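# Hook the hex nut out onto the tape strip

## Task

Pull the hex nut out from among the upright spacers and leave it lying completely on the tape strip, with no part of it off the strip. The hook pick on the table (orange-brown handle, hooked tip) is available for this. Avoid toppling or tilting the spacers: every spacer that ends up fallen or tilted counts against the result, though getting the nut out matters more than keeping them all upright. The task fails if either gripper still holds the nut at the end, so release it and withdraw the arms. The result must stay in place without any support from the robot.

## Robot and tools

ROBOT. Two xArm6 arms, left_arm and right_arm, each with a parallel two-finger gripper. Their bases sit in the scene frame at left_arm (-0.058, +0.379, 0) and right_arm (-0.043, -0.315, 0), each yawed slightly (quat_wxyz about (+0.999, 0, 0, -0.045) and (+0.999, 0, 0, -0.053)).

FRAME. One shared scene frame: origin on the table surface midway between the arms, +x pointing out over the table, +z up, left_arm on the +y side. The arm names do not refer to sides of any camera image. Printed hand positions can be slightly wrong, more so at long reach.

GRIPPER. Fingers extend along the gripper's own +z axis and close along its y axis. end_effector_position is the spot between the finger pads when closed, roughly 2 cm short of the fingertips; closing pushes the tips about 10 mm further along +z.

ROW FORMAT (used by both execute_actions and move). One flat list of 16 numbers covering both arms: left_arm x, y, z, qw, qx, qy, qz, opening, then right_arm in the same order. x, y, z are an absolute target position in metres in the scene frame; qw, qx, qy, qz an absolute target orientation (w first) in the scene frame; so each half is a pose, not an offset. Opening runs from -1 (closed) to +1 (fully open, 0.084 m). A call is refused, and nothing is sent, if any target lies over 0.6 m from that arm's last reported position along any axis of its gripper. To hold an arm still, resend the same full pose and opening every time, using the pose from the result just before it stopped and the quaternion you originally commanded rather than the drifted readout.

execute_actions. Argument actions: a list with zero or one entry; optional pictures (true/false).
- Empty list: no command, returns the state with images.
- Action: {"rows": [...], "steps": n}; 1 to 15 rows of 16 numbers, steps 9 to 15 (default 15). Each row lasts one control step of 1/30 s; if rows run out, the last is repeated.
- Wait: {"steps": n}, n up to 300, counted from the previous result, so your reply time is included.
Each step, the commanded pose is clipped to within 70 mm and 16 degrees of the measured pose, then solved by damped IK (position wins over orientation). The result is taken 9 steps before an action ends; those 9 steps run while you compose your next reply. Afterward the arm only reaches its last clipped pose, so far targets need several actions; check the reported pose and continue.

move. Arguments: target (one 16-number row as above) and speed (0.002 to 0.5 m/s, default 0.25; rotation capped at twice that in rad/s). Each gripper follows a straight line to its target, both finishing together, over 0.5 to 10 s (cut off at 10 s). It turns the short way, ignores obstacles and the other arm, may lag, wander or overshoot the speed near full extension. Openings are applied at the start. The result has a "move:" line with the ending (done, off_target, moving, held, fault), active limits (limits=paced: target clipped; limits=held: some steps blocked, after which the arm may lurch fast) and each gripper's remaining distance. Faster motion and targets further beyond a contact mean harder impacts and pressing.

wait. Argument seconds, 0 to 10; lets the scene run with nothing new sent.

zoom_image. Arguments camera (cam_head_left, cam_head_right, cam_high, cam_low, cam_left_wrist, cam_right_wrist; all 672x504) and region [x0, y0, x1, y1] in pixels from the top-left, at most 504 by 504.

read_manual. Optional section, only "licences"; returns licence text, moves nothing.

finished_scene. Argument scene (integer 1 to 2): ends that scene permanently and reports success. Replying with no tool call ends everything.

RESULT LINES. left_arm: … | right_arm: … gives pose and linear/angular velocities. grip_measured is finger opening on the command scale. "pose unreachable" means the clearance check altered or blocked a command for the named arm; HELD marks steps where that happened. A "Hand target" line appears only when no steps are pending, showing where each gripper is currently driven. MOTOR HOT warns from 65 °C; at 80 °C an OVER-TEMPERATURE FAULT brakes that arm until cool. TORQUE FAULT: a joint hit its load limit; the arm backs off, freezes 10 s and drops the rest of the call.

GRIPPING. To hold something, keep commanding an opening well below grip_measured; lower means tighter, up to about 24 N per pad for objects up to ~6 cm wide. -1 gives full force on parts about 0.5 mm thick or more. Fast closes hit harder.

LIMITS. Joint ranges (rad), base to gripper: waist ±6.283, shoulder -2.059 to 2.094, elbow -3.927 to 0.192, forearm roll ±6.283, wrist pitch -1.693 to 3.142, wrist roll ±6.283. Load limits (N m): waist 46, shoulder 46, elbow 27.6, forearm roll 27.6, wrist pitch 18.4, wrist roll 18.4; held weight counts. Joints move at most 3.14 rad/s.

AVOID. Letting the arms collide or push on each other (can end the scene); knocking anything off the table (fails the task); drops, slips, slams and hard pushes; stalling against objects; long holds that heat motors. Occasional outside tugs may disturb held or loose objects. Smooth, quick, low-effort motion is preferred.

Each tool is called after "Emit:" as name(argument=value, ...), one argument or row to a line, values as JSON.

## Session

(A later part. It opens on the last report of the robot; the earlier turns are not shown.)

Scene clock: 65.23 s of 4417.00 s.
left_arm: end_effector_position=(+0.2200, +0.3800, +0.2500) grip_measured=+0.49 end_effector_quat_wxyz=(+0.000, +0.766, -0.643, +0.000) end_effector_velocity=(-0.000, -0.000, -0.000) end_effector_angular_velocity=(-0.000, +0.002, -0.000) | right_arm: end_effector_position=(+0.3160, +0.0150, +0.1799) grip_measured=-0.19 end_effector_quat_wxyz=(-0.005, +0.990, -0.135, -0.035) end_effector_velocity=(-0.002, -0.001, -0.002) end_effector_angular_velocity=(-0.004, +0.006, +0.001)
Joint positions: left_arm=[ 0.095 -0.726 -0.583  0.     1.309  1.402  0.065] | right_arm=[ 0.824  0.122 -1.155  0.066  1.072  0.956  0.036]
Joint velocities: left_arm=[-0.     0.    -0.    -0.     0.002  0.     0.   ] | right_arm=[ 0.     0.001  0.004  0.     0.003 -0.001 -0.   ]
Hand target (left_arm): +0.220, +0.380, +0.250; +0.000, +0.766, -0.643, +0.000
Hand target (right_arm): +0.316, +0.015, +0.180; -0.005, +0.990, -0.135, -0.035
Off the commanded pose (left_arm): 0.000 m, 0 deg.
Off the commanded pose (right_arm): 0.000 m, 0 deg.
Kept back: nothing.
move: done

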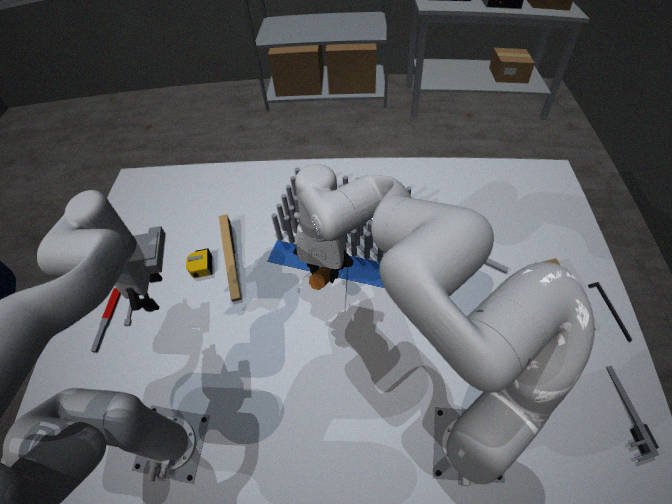

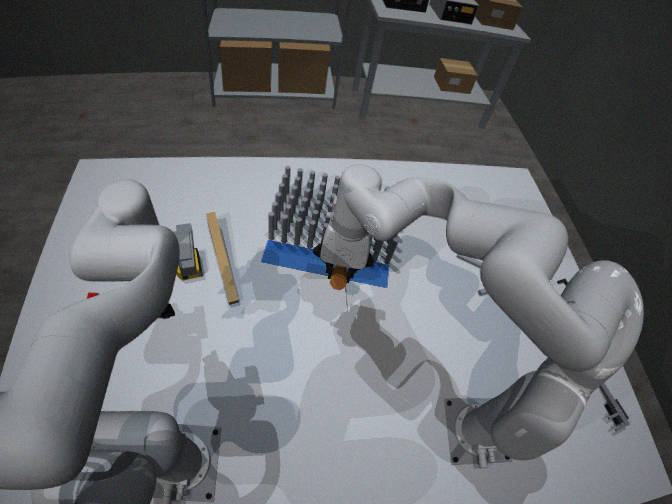

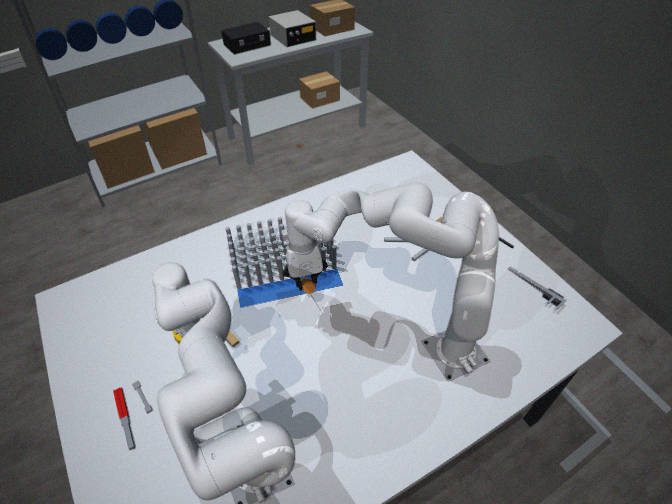

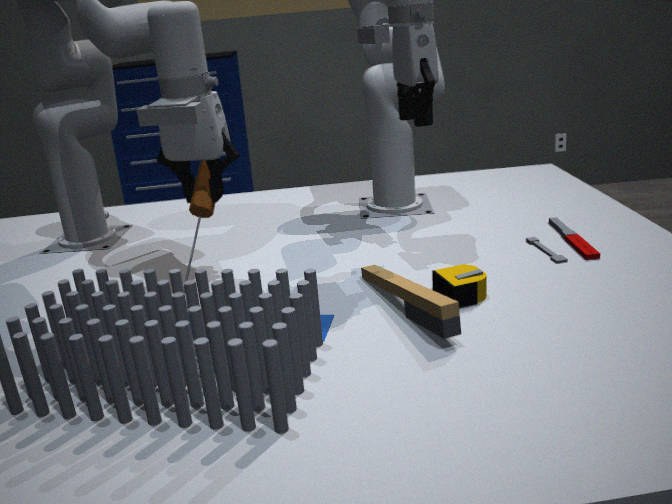

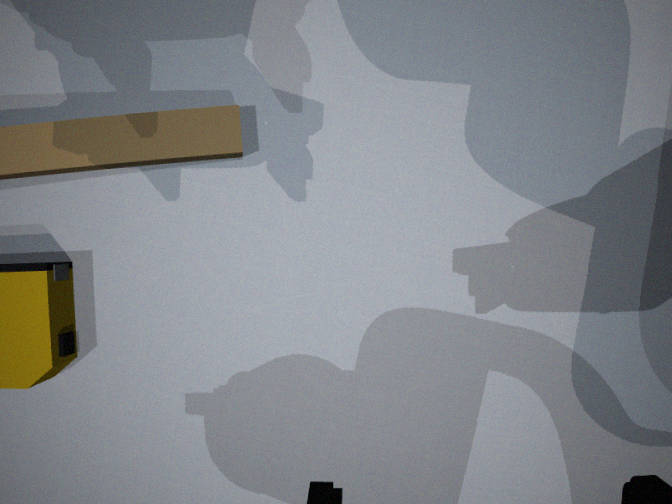

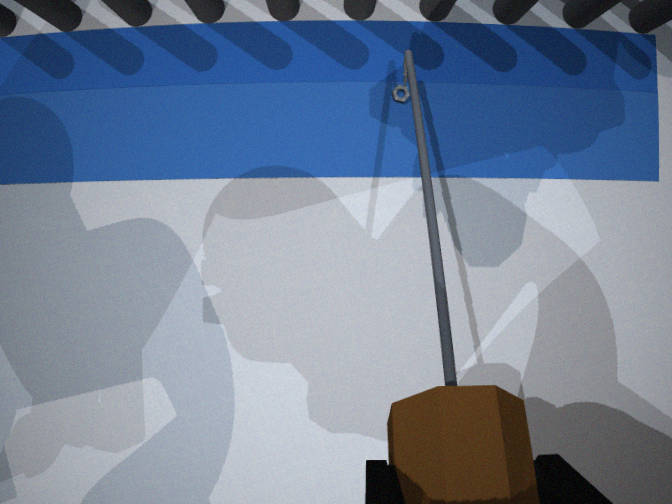

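Emit:
move(
  target=[0.22,0.38,0.25,0,0.766,-0.643,0,0.5,0.20,0.02,0.26,-0.0047,0.9903,-0.1348,-0.0346,-0.55],
  speed=0.2,
)

Emit:
move(
  target=[0.22,0.38,0.25,0,0.766,-0.643,0,0.5,0.11,-0.03,0.12,0.2244,0.7092,-0.6165,0.2581,-0.55],
  speed=0.3,
)

Scene clock: 66.87 s of 4417.00 s.
left_arm: end_effector_position=(+0.2200, +0.3800, +0.2500) grip_measured=+0.49 end_effector_quat_wxyz=(-0.000, +0.766, -0.643, -0.000) end_effector_velocity=(-0.000, +0.000, -0.000) end_effector_angular_velocity=(+0.000, +0.001, +0.000) | right_arm: end_effector_position=(+0.2000, +0.0194, +0.2594) grip_measured=-0.19 end_effector_quat_wxyz=(-0.004, +0.990, -0.135, -0.035) end_effector_velocity=(-0.000, +0.001, +0.004) end_effector_angular_velocity=(+0.006, -0.004, +0.002)
Joint positions: left_arm=[ 0.095 -0.726 -0.583  0.     1.309  1.402  0.065] | right_arm=[ 1.013 -0.199 -1.023  0.068  1.251  1.156  0.036]
Joint velocities: left_arm=[ 0.     0.001  0.     0.     0.    -0.     0.   ] | right_arm=[ 0.003 -0.005 -0.004  0.     0.002  0.001 -0.   ]
Hand target (left_arm): +0.220, +0.380, +0.250; +0.000, +0.766, -0.643, +0.000
Hand target (right_arm): +0.200, +0.020, +0.260; -0.005, +0.990, -0.135, -0.035
Off the commanded pose (left_arm): 0.000 m, 0 deg.
Off the commanded pose (right_arm): 0.001 m, 0 deg.
Kept back: nothing.
move: done

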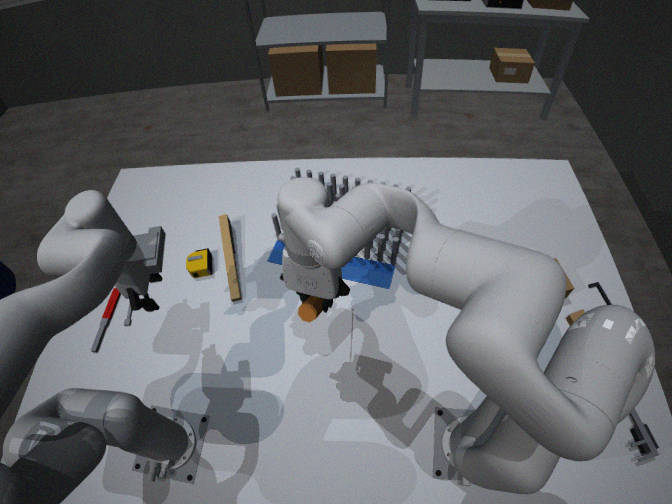

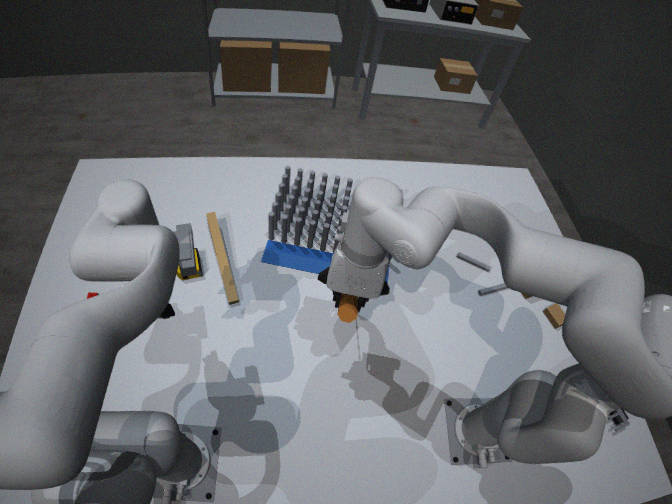

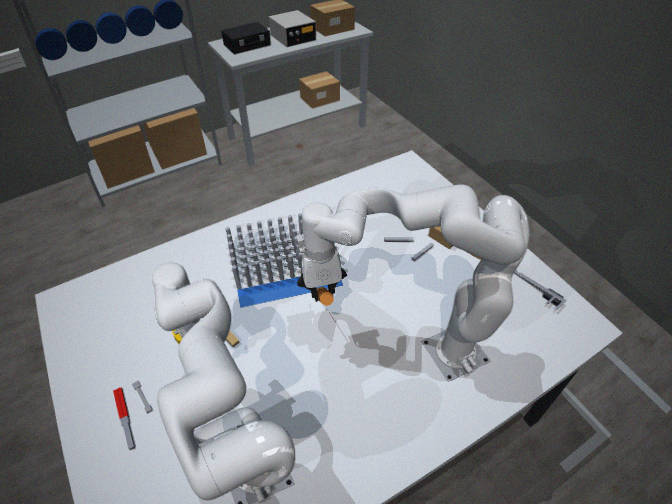

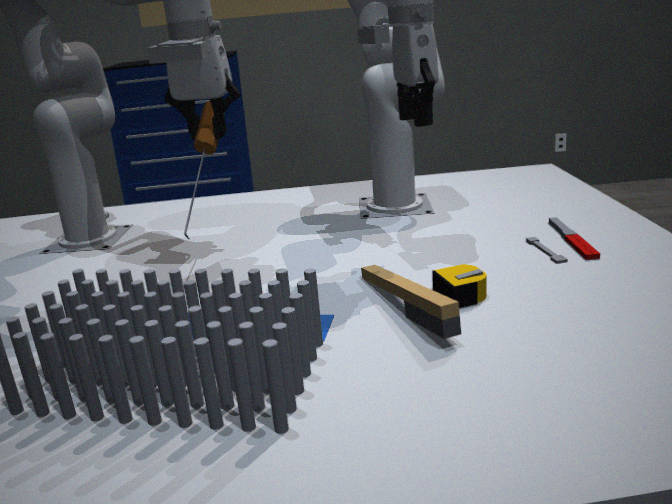

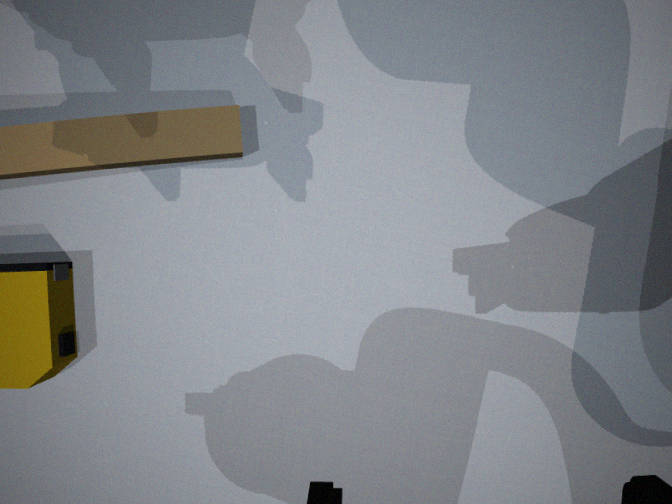

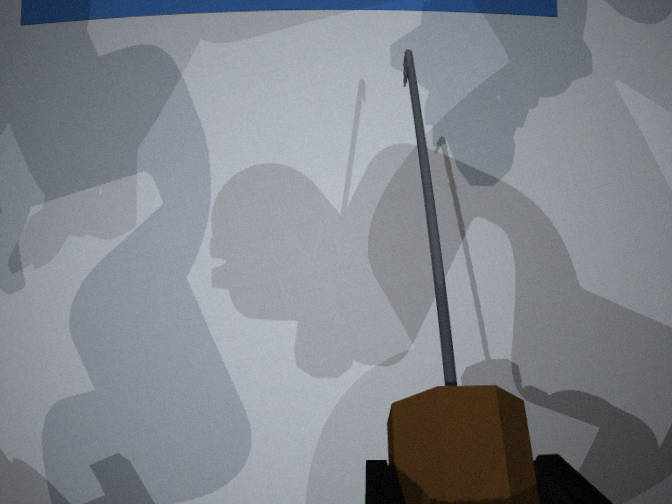

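Scene clock: 69.57 s of 4417.00 s.
left_arm: end_effector_position=(+0.2200, +0.3800, +0.2500) grip_measured=+0.49 end_effector_quat_wxyz=(-0.000, +0.766, -0.643, -0.000) end_effector_velocity=(-0.000, +0.000, -0.000) end_effector_angular_velocity=(+0.000, +0.001, -0.000) | right_arm: end_effector_position=(+0.1103, -0.0297, +0.1201) grip_measured=-0.19 end_effector_quat_wxyz=(+0.223, +0.710, -0.617, +0.258) end_effector_velocity=(-0.001, -0.002, -0.002) end_effector_angular_velocity=(-0.008, +0.000, -0.002)
Joint positions: left_arm=[ 0.095 -0.726 -0.583  0.     1.309  1.402  0.065] | right_arm=[ 1.386  0.173 -0.987 -0.273  1.468  2.832  0.036]
Joint velocities: left_arm=[-0.     0.    -0.     0.     0.001  0.     0.   ] | right_arm=[0.001 0.004 0.002 0.001 0.002 0.004 0.   ]
Hand target (left_arm): +0.220, +0.380, +0.250; -0.000, +0.766, -0.643, -0.000
Hand target (right_arm): +0.110, -0.030, +0.120; +0.224, +0.709, -0.616, +0.258
Off the commanded pose (left_arm): 0.000 m, 0 deg.
Off the commanded pose (right_arm): 0.000 m, 0 deg.
Kept back: nothing.
move: done

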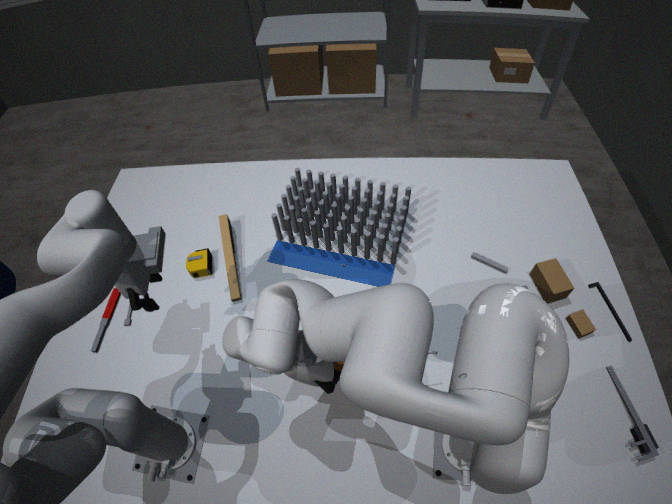

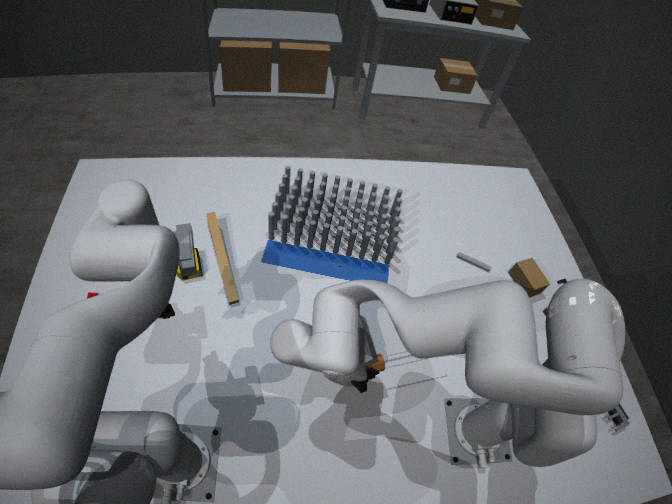

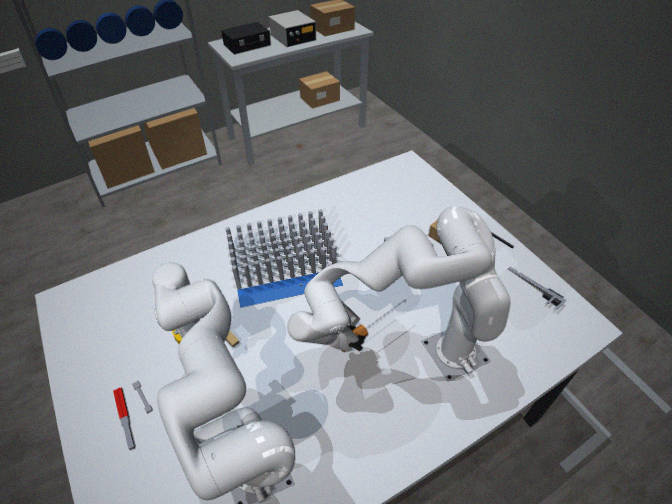

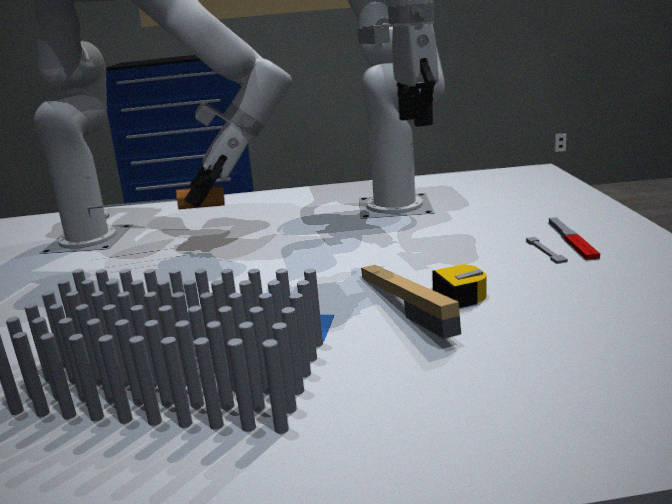

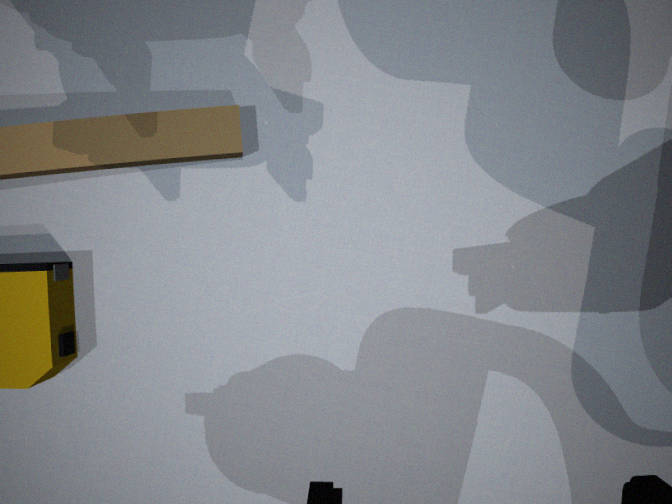

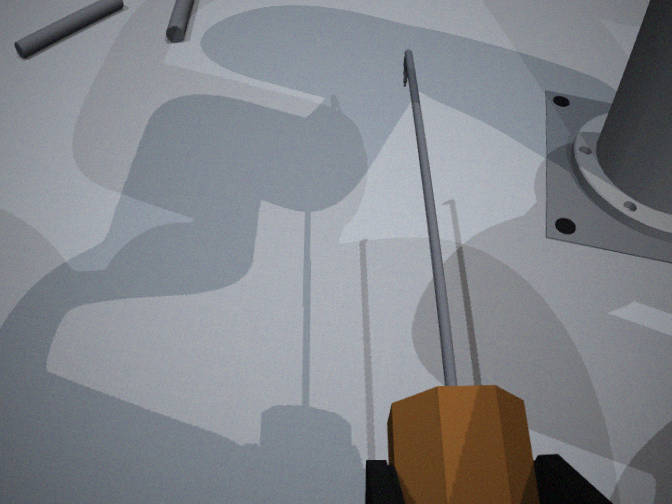

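Emit:
move(
  target=[0.22,0.38,0.25,0,0.766,-0.643,0,0.5,0.11,-0.03,0.032,0.2244,0.7092,-0.6165,0.2581,-0.55],
  speed=0.08,
)

Emit:
move(
  target=[0.22,0.38,0.25,0,0.766,-0.643,0,0.5,0.11,-0.03,0.032,0.2244,0.7092,-0.6165,0.2581,0.55],
)

Emit:
move(
  target=[0.22,0.38,0.25,0,0.766,-0.643,0,0.5,0.11,-0.01,0.14,0.2244,0.7092,-0.6165,0.2581,0.55],
  speed=0.2,
)

Emit:
zoom_image(
  camera="cam_head_right",
  region=[250,160,420,300],
)

Scene clock: 71.53 s of 4417.00 s.
left_arm: end_effector_position=(+0.2200, +0.3800, +0.2500) grip_measured=+0.49 end_effector_quat_wxyz=(-0.000, +0.766, -0.643, -0.000) end_effector_velocity=(-0.000, -0.000, -0.000) end_effector_angular_velocity=(-0.000, +0.000, +0.000) | right_arm: end_effector_position=(+0.1102, -0.0295, +0.0324) grip_measured=-0.19 end_effector_quat_wxyz=(+0.224, +0.709, -0.617, +0.258) end_effector_velocity=(-0.000, -0.000, -0.001) end_effector_angular_velocity=(-0.001, -0.000, -0.001)
Joint positions: left_arm=[ 0.095 -0.726 -0.583  0.     1.309  1.402  0.065] | right_arm=[ 1.376  0.362 -0.95  -0.293  1.25   2.89   0.036]
Joint velocities: left_arm=[ 0.  0.  0. -0.  0.  0.  0.] | right_arm=[-0.     0.001  0.001  0.    -0.001  0.001  0.   ]
Hand target (left_arm): +0.220, +0.380, +0.250; +0.000, +0.766, -0.643, +0.000
Hand target (right_arm): +0.110, -0.030, +0.032; +0.224, +0.709, -0.616, +0.258
Off the commanded pose (left_arm): 0.000 m, 0 deg.
Off the commanded pose (right_arm): 0.001 m, 0 deg.
Kept back: nothing.
move: done

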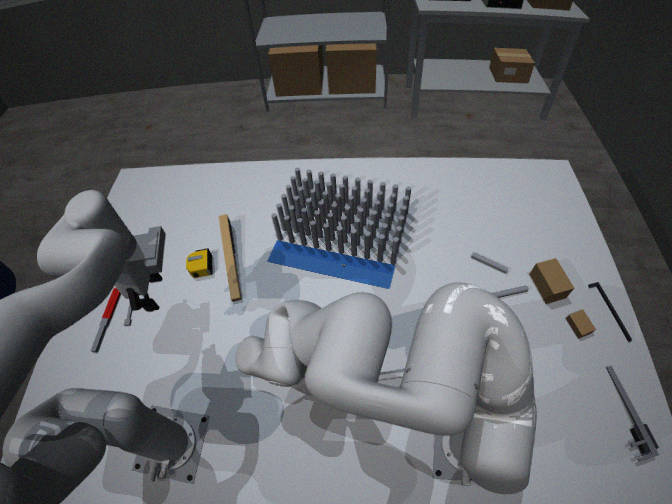

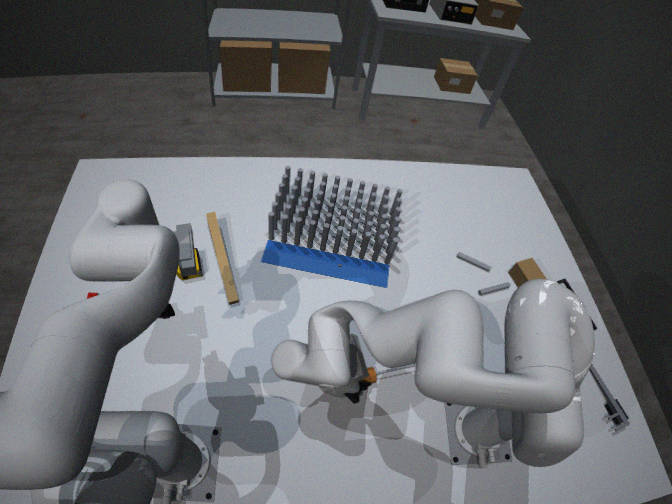

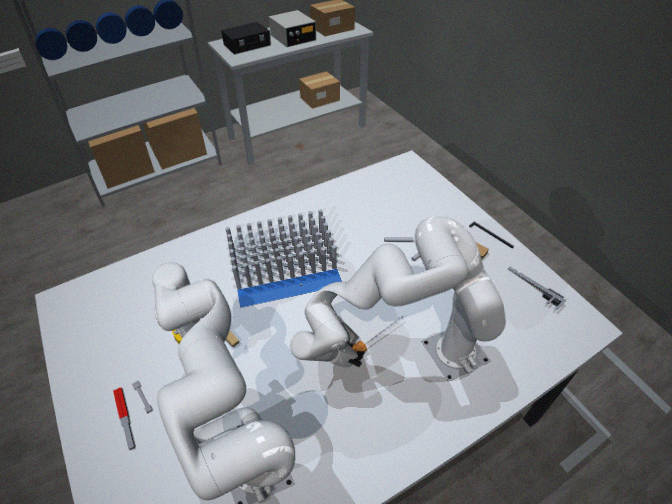

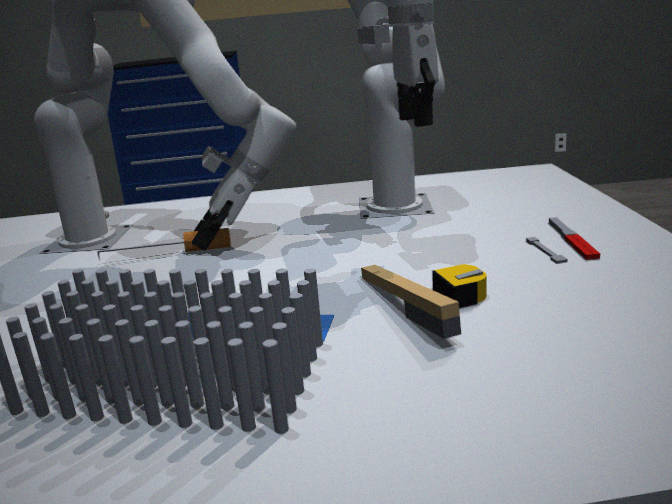

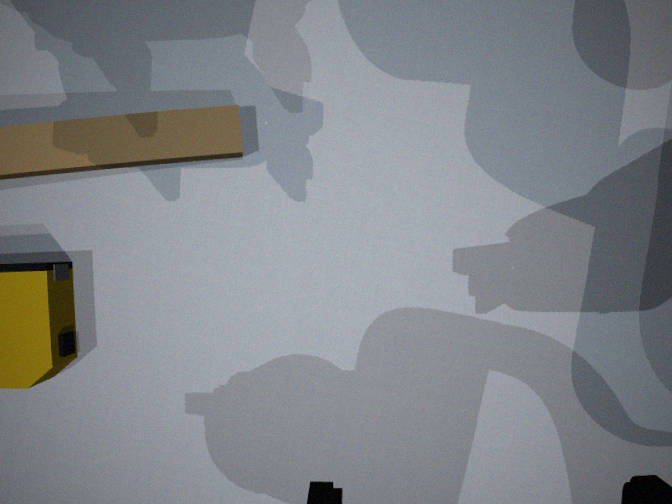

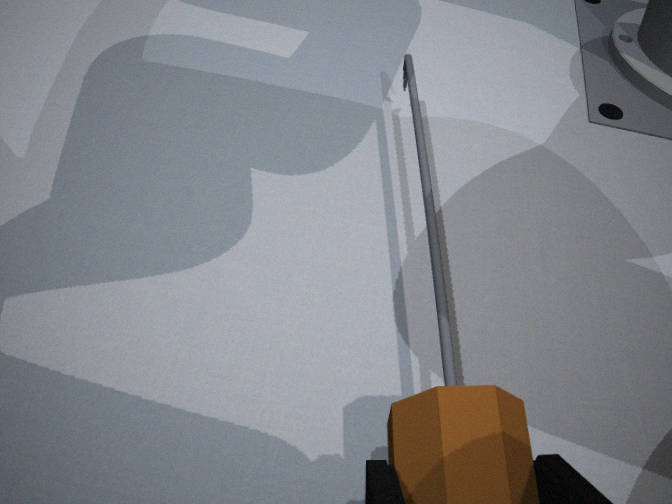

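Scene clock: 72.23 s of 4417.00 s.
left_arm: end_effector_position=(+0.2200, +0.3800, +0.2500) grip_measured=+0.49 end_effector_quat_wxyz=(+0.000, +0.766, -0.643, +0.000) end_effector_velocity=(-0.000, +0.000, -0.000) end_effector_angular_velocity=(-0.000, +0.001, +0.000) | right_arm: end_effector_position=(+0.1100, -0.0300, +0.0320) grip_measured=+0.54 end_effector_quat_wxyz=(+0.224, +0.709, -0.616, +0.258) end_effector_velocity=(+0.000, +0.000, +0.000) end_effector_angular_velocity=(+0.001, +0.000, -0.000)
Joint positions: left_arm=[ 0.095 -0.726 -0.583  0.     1.309  1.402  0.065] | right_arm=[ 1.376  0.362 -0.949 -0.293  1.25   2.89   0.067]
Joint velocities: left_arm=[ 0.     0.001 -0.    -0.     0.001  0.     0.   ] | right_arm=[-0.001 -0.    -0.     0.    -0.001 -0.001  0.   ]
Hand target (left_arm): +0.220, +0.380, +0.250; +0.000, +0.766, -0.643, +0.000
Hand target (right_arm): +0.110, -0.030, +0.032; +0.224, +0.709, -0.616, +0.258
Off the commanded pose (left_arm): 0.000 m, 0 deg.
Off the commanded pose (right_arm): 0.000 m, 0 deg.
Kept back: nothing.
move: done

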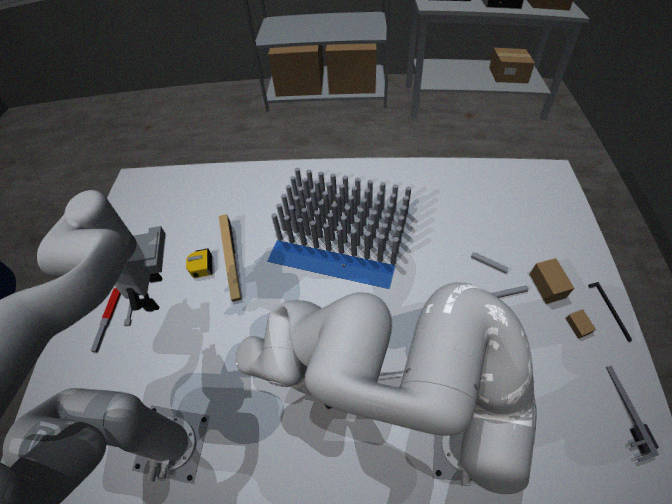

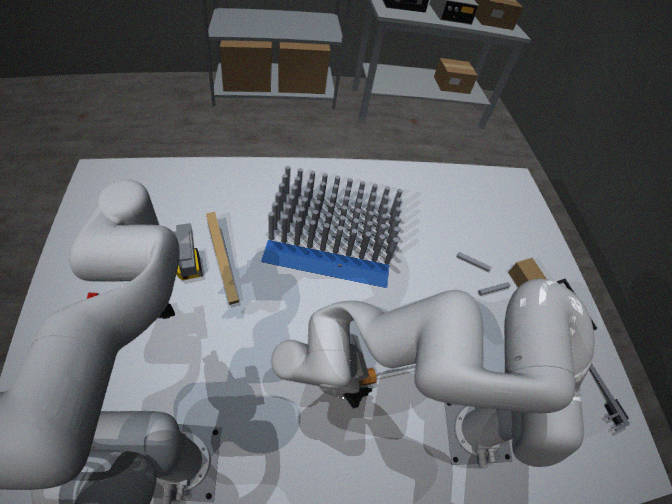

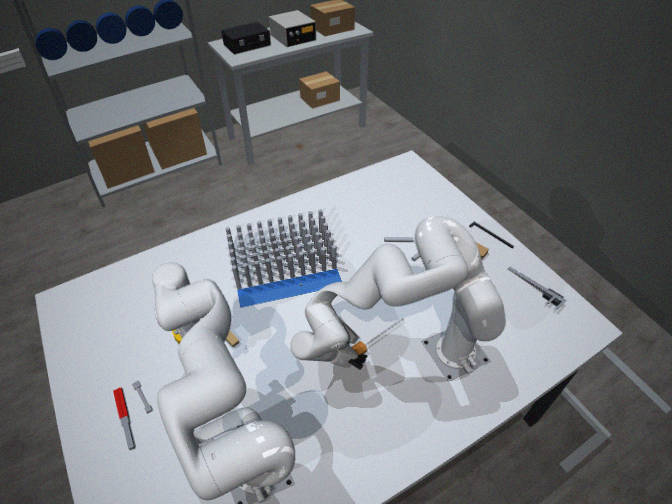

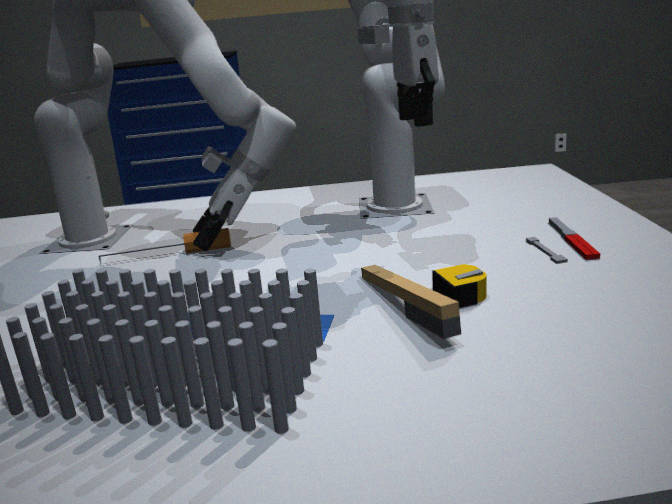

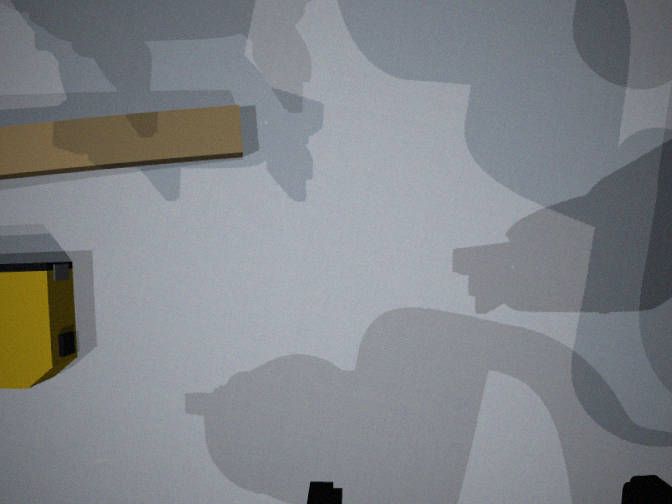

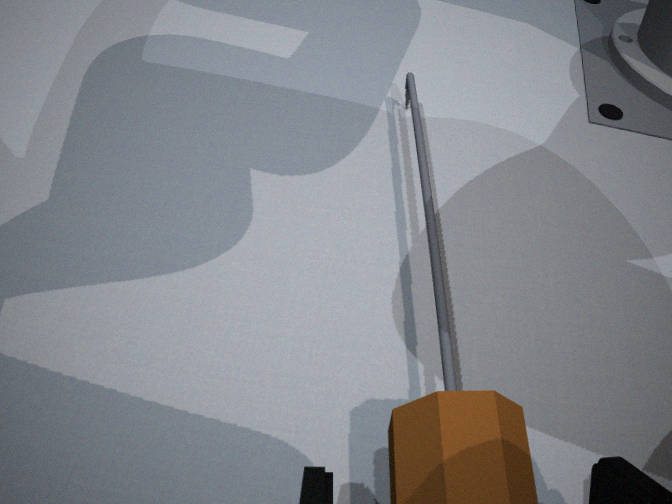

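Scene clock: 73.20 s of 4417.00 s.
left_arm: end_effector_position=(+0.2200, +0.3800, +0.2500) grip_measured=+0.49 end_effector_quat_wxyz=(-0.000, +0.766, -0.643, -0.000) end_effector_velocity=(+0.000, +0.000, -0.000) end_effector_angular_velocity=(+0.000, -0.000, +0.000) | right_arm: end_effector_position=(+0.1098, -0.0108, +0.1394) grip_measured=+0.54 end_effector_quat_wxyz=(+0.225, +0.709, -0.616, +0.258) end_effector_velocity=(+0.002, +0.004, +0.004) end_effector_angular_velocity=(+0.014, -0.005, -0.001)
Joint positions: left_arm=[ 0.095 -0.726 -0.583  0.     1.309  1.402  0.065] | right_arm=[ 1.401  0.199 -1.084 -0.262  1.543  2.824  0.067]
Joint velocities: left_arm=[ 0.     0.     0.     0.    -0.001 -0.    -0.   ] | right_arm=[-0.001 -0.007 -0.01  -0.001  0.001 -0.     0.   ]
Hand target (left_arm): +0.220, +0.380, +0.250; -0.000, +0.766, -0.643, -0.000
Hand target (right_arm): +0.110, -0.010, +0.140; +0.224, +0.709, -0.617, +0.258
Off the commanded pose (left_arm): 0.000 m, 0 deg.
Off the commanded pose (right_arm): 0.001 m, 0 deg.
Kept back: nothing.
move: done

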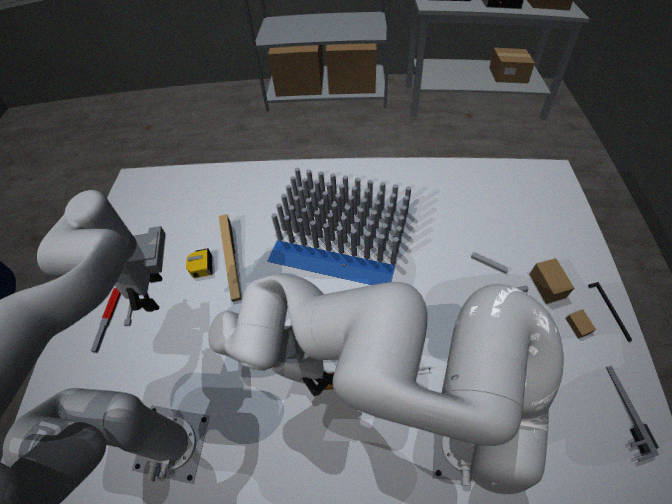

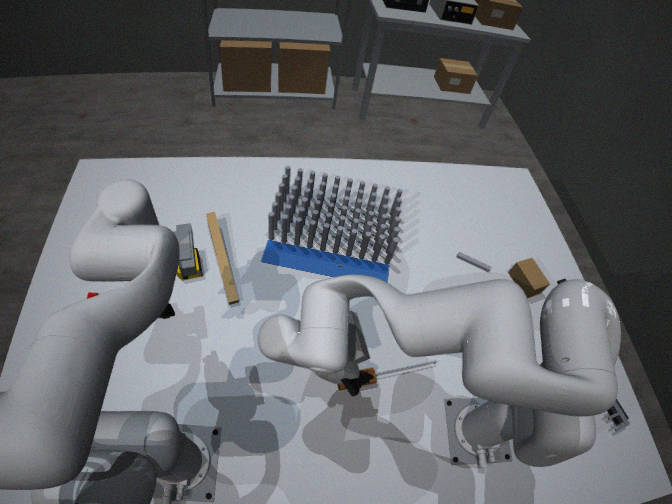

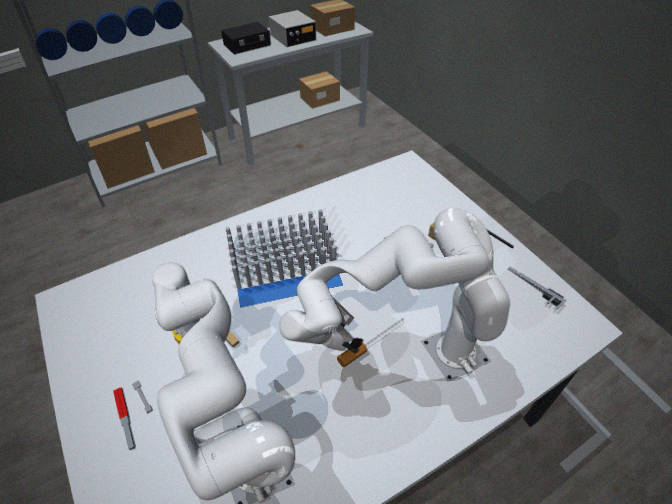

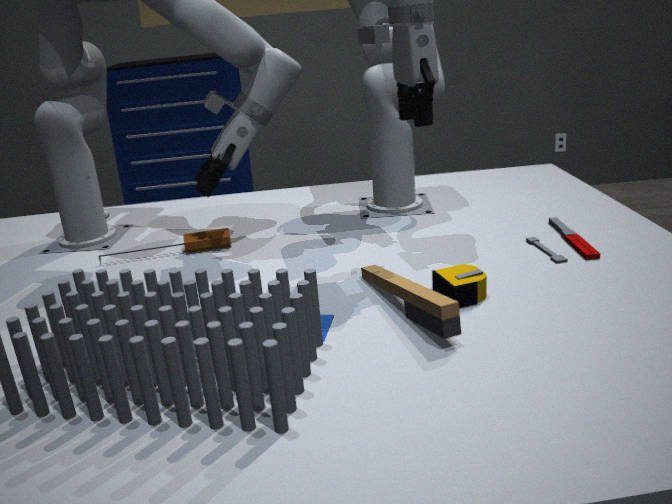

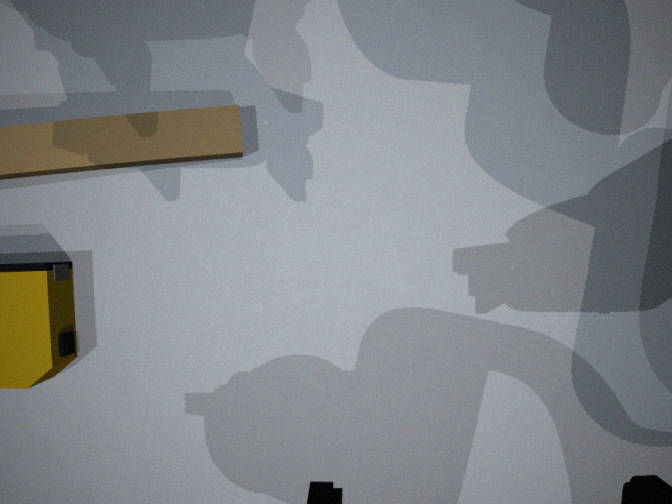

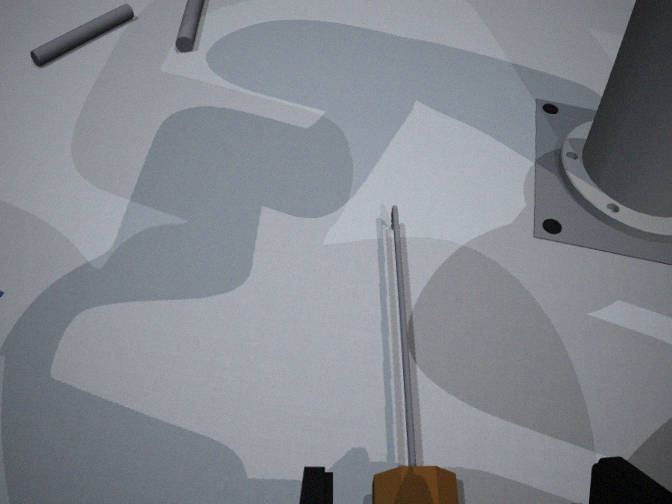

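Region (250, 160, 420, 300) of cam_head_right's 672x504 image, scaled by 2.965, with more detail than that image has; it fills the top 415 rows of this view, and the rest is white.

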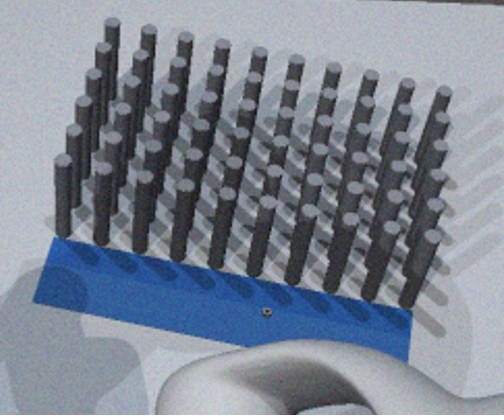

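Emit:
move(
  target=[0.22,0.38,0.25,0,0.766,-0.643,0,0.5,0.15,-0.15,0.26,0.1,0.85,-0.5,0.12,0.55],
  speed=0.35,
)

Emit:
finished_scene(
  scene=2,
)

Scene clock: 74.93 s of 4417.00 s.
left_arm: end_effector_position=(+0.2200, +0.3800, +0.2500) grip_measured=+0.49 end_effector_quat_wxyz=(+0.000, +0.766, -0.643, -0.000) end_effector_velocity=(+0.000, -0.000, -0.000) end_effector_angular_velocity=(-0.001, +0.000, +0.000) | right_arm: end_effector_position=(+0.1502, -0.1501, +0.2593) grip_measured=+0.54 end_effector_quat_wxyz=(+0.101, +0.851, -0.501, +0.120) end_effector_velocity=(+0.001, +0.001, +0.004) end_effector_angular_velocity=(+0.010, -0.003, +0.003)
Joint positions: left_arm=[ 0.095 -0.726 -0.583  0.     1.309  1.402  0.065] | right_arm=[ 1.061 -0.667 -0.651 -0.257  1.506  2.06   0.067]
Joint velocities: left_arm=[ 0.     0.002 -0.    -0.001 -0.001  0.     0.   ] | right_arm=[-0.003 -0.007 -0.005  0.002  0.001 -0.008 -0.   ]
Hand target (left_arm): +0.220, +0.380, +0.250; -0.000, +0.766, -0.643, -0.000
Hand target (right_arm): +0.150, -0.150, +0.260; +0.100, +0.851, -0.501, +0.120
Off the commanded pose (left_arm): 0.000 m, 0 deg.
Off the commanded pose (right_arm): 0.001 m, 0 deg.
Kept back: nothing.
move: done

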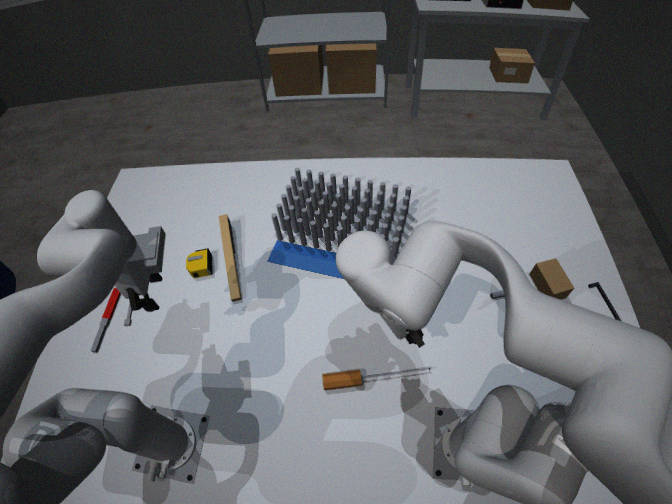

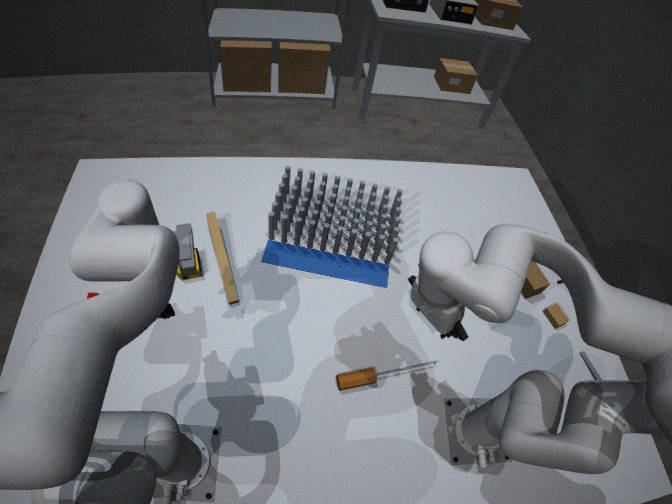

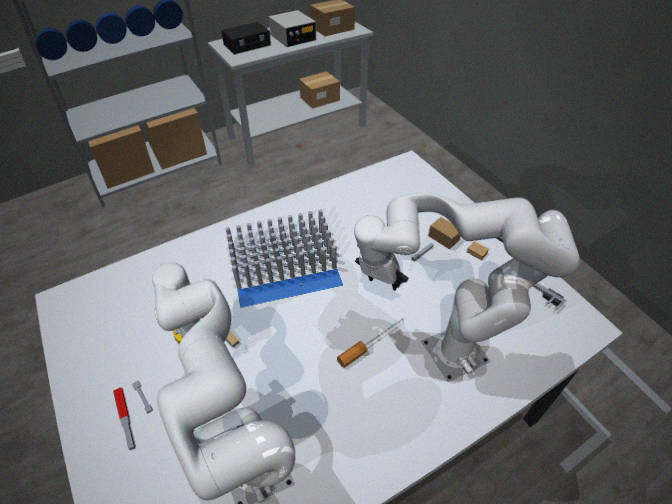

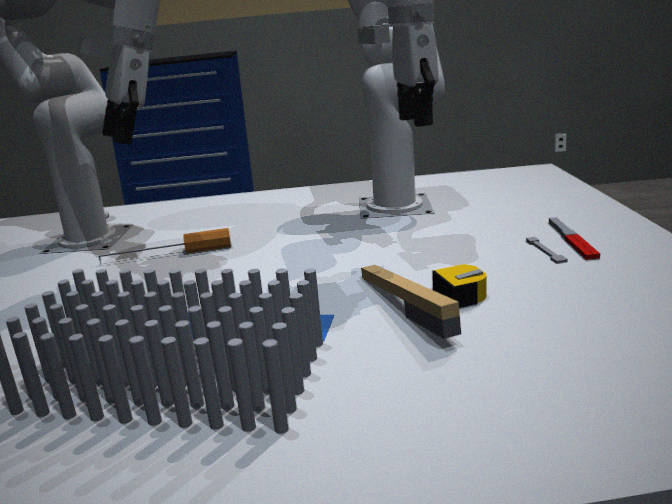

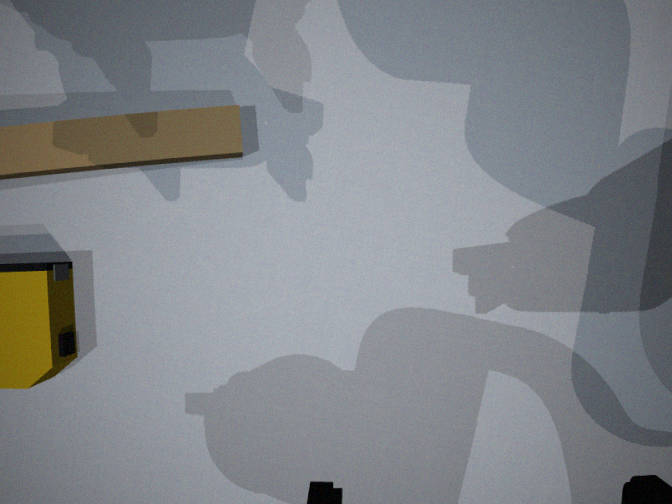

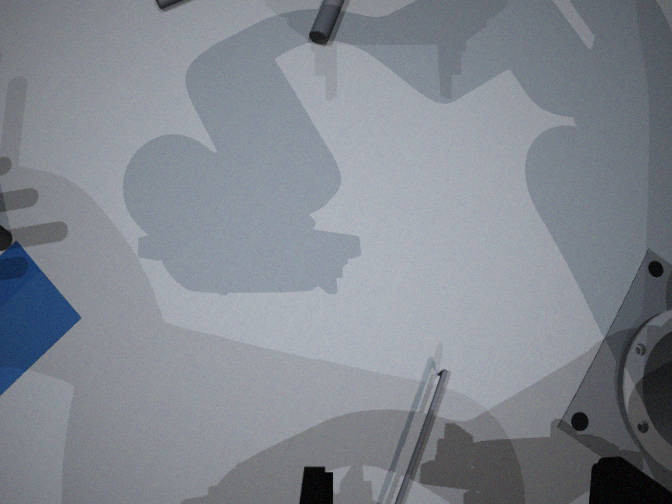

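The scene is finished: the task was done.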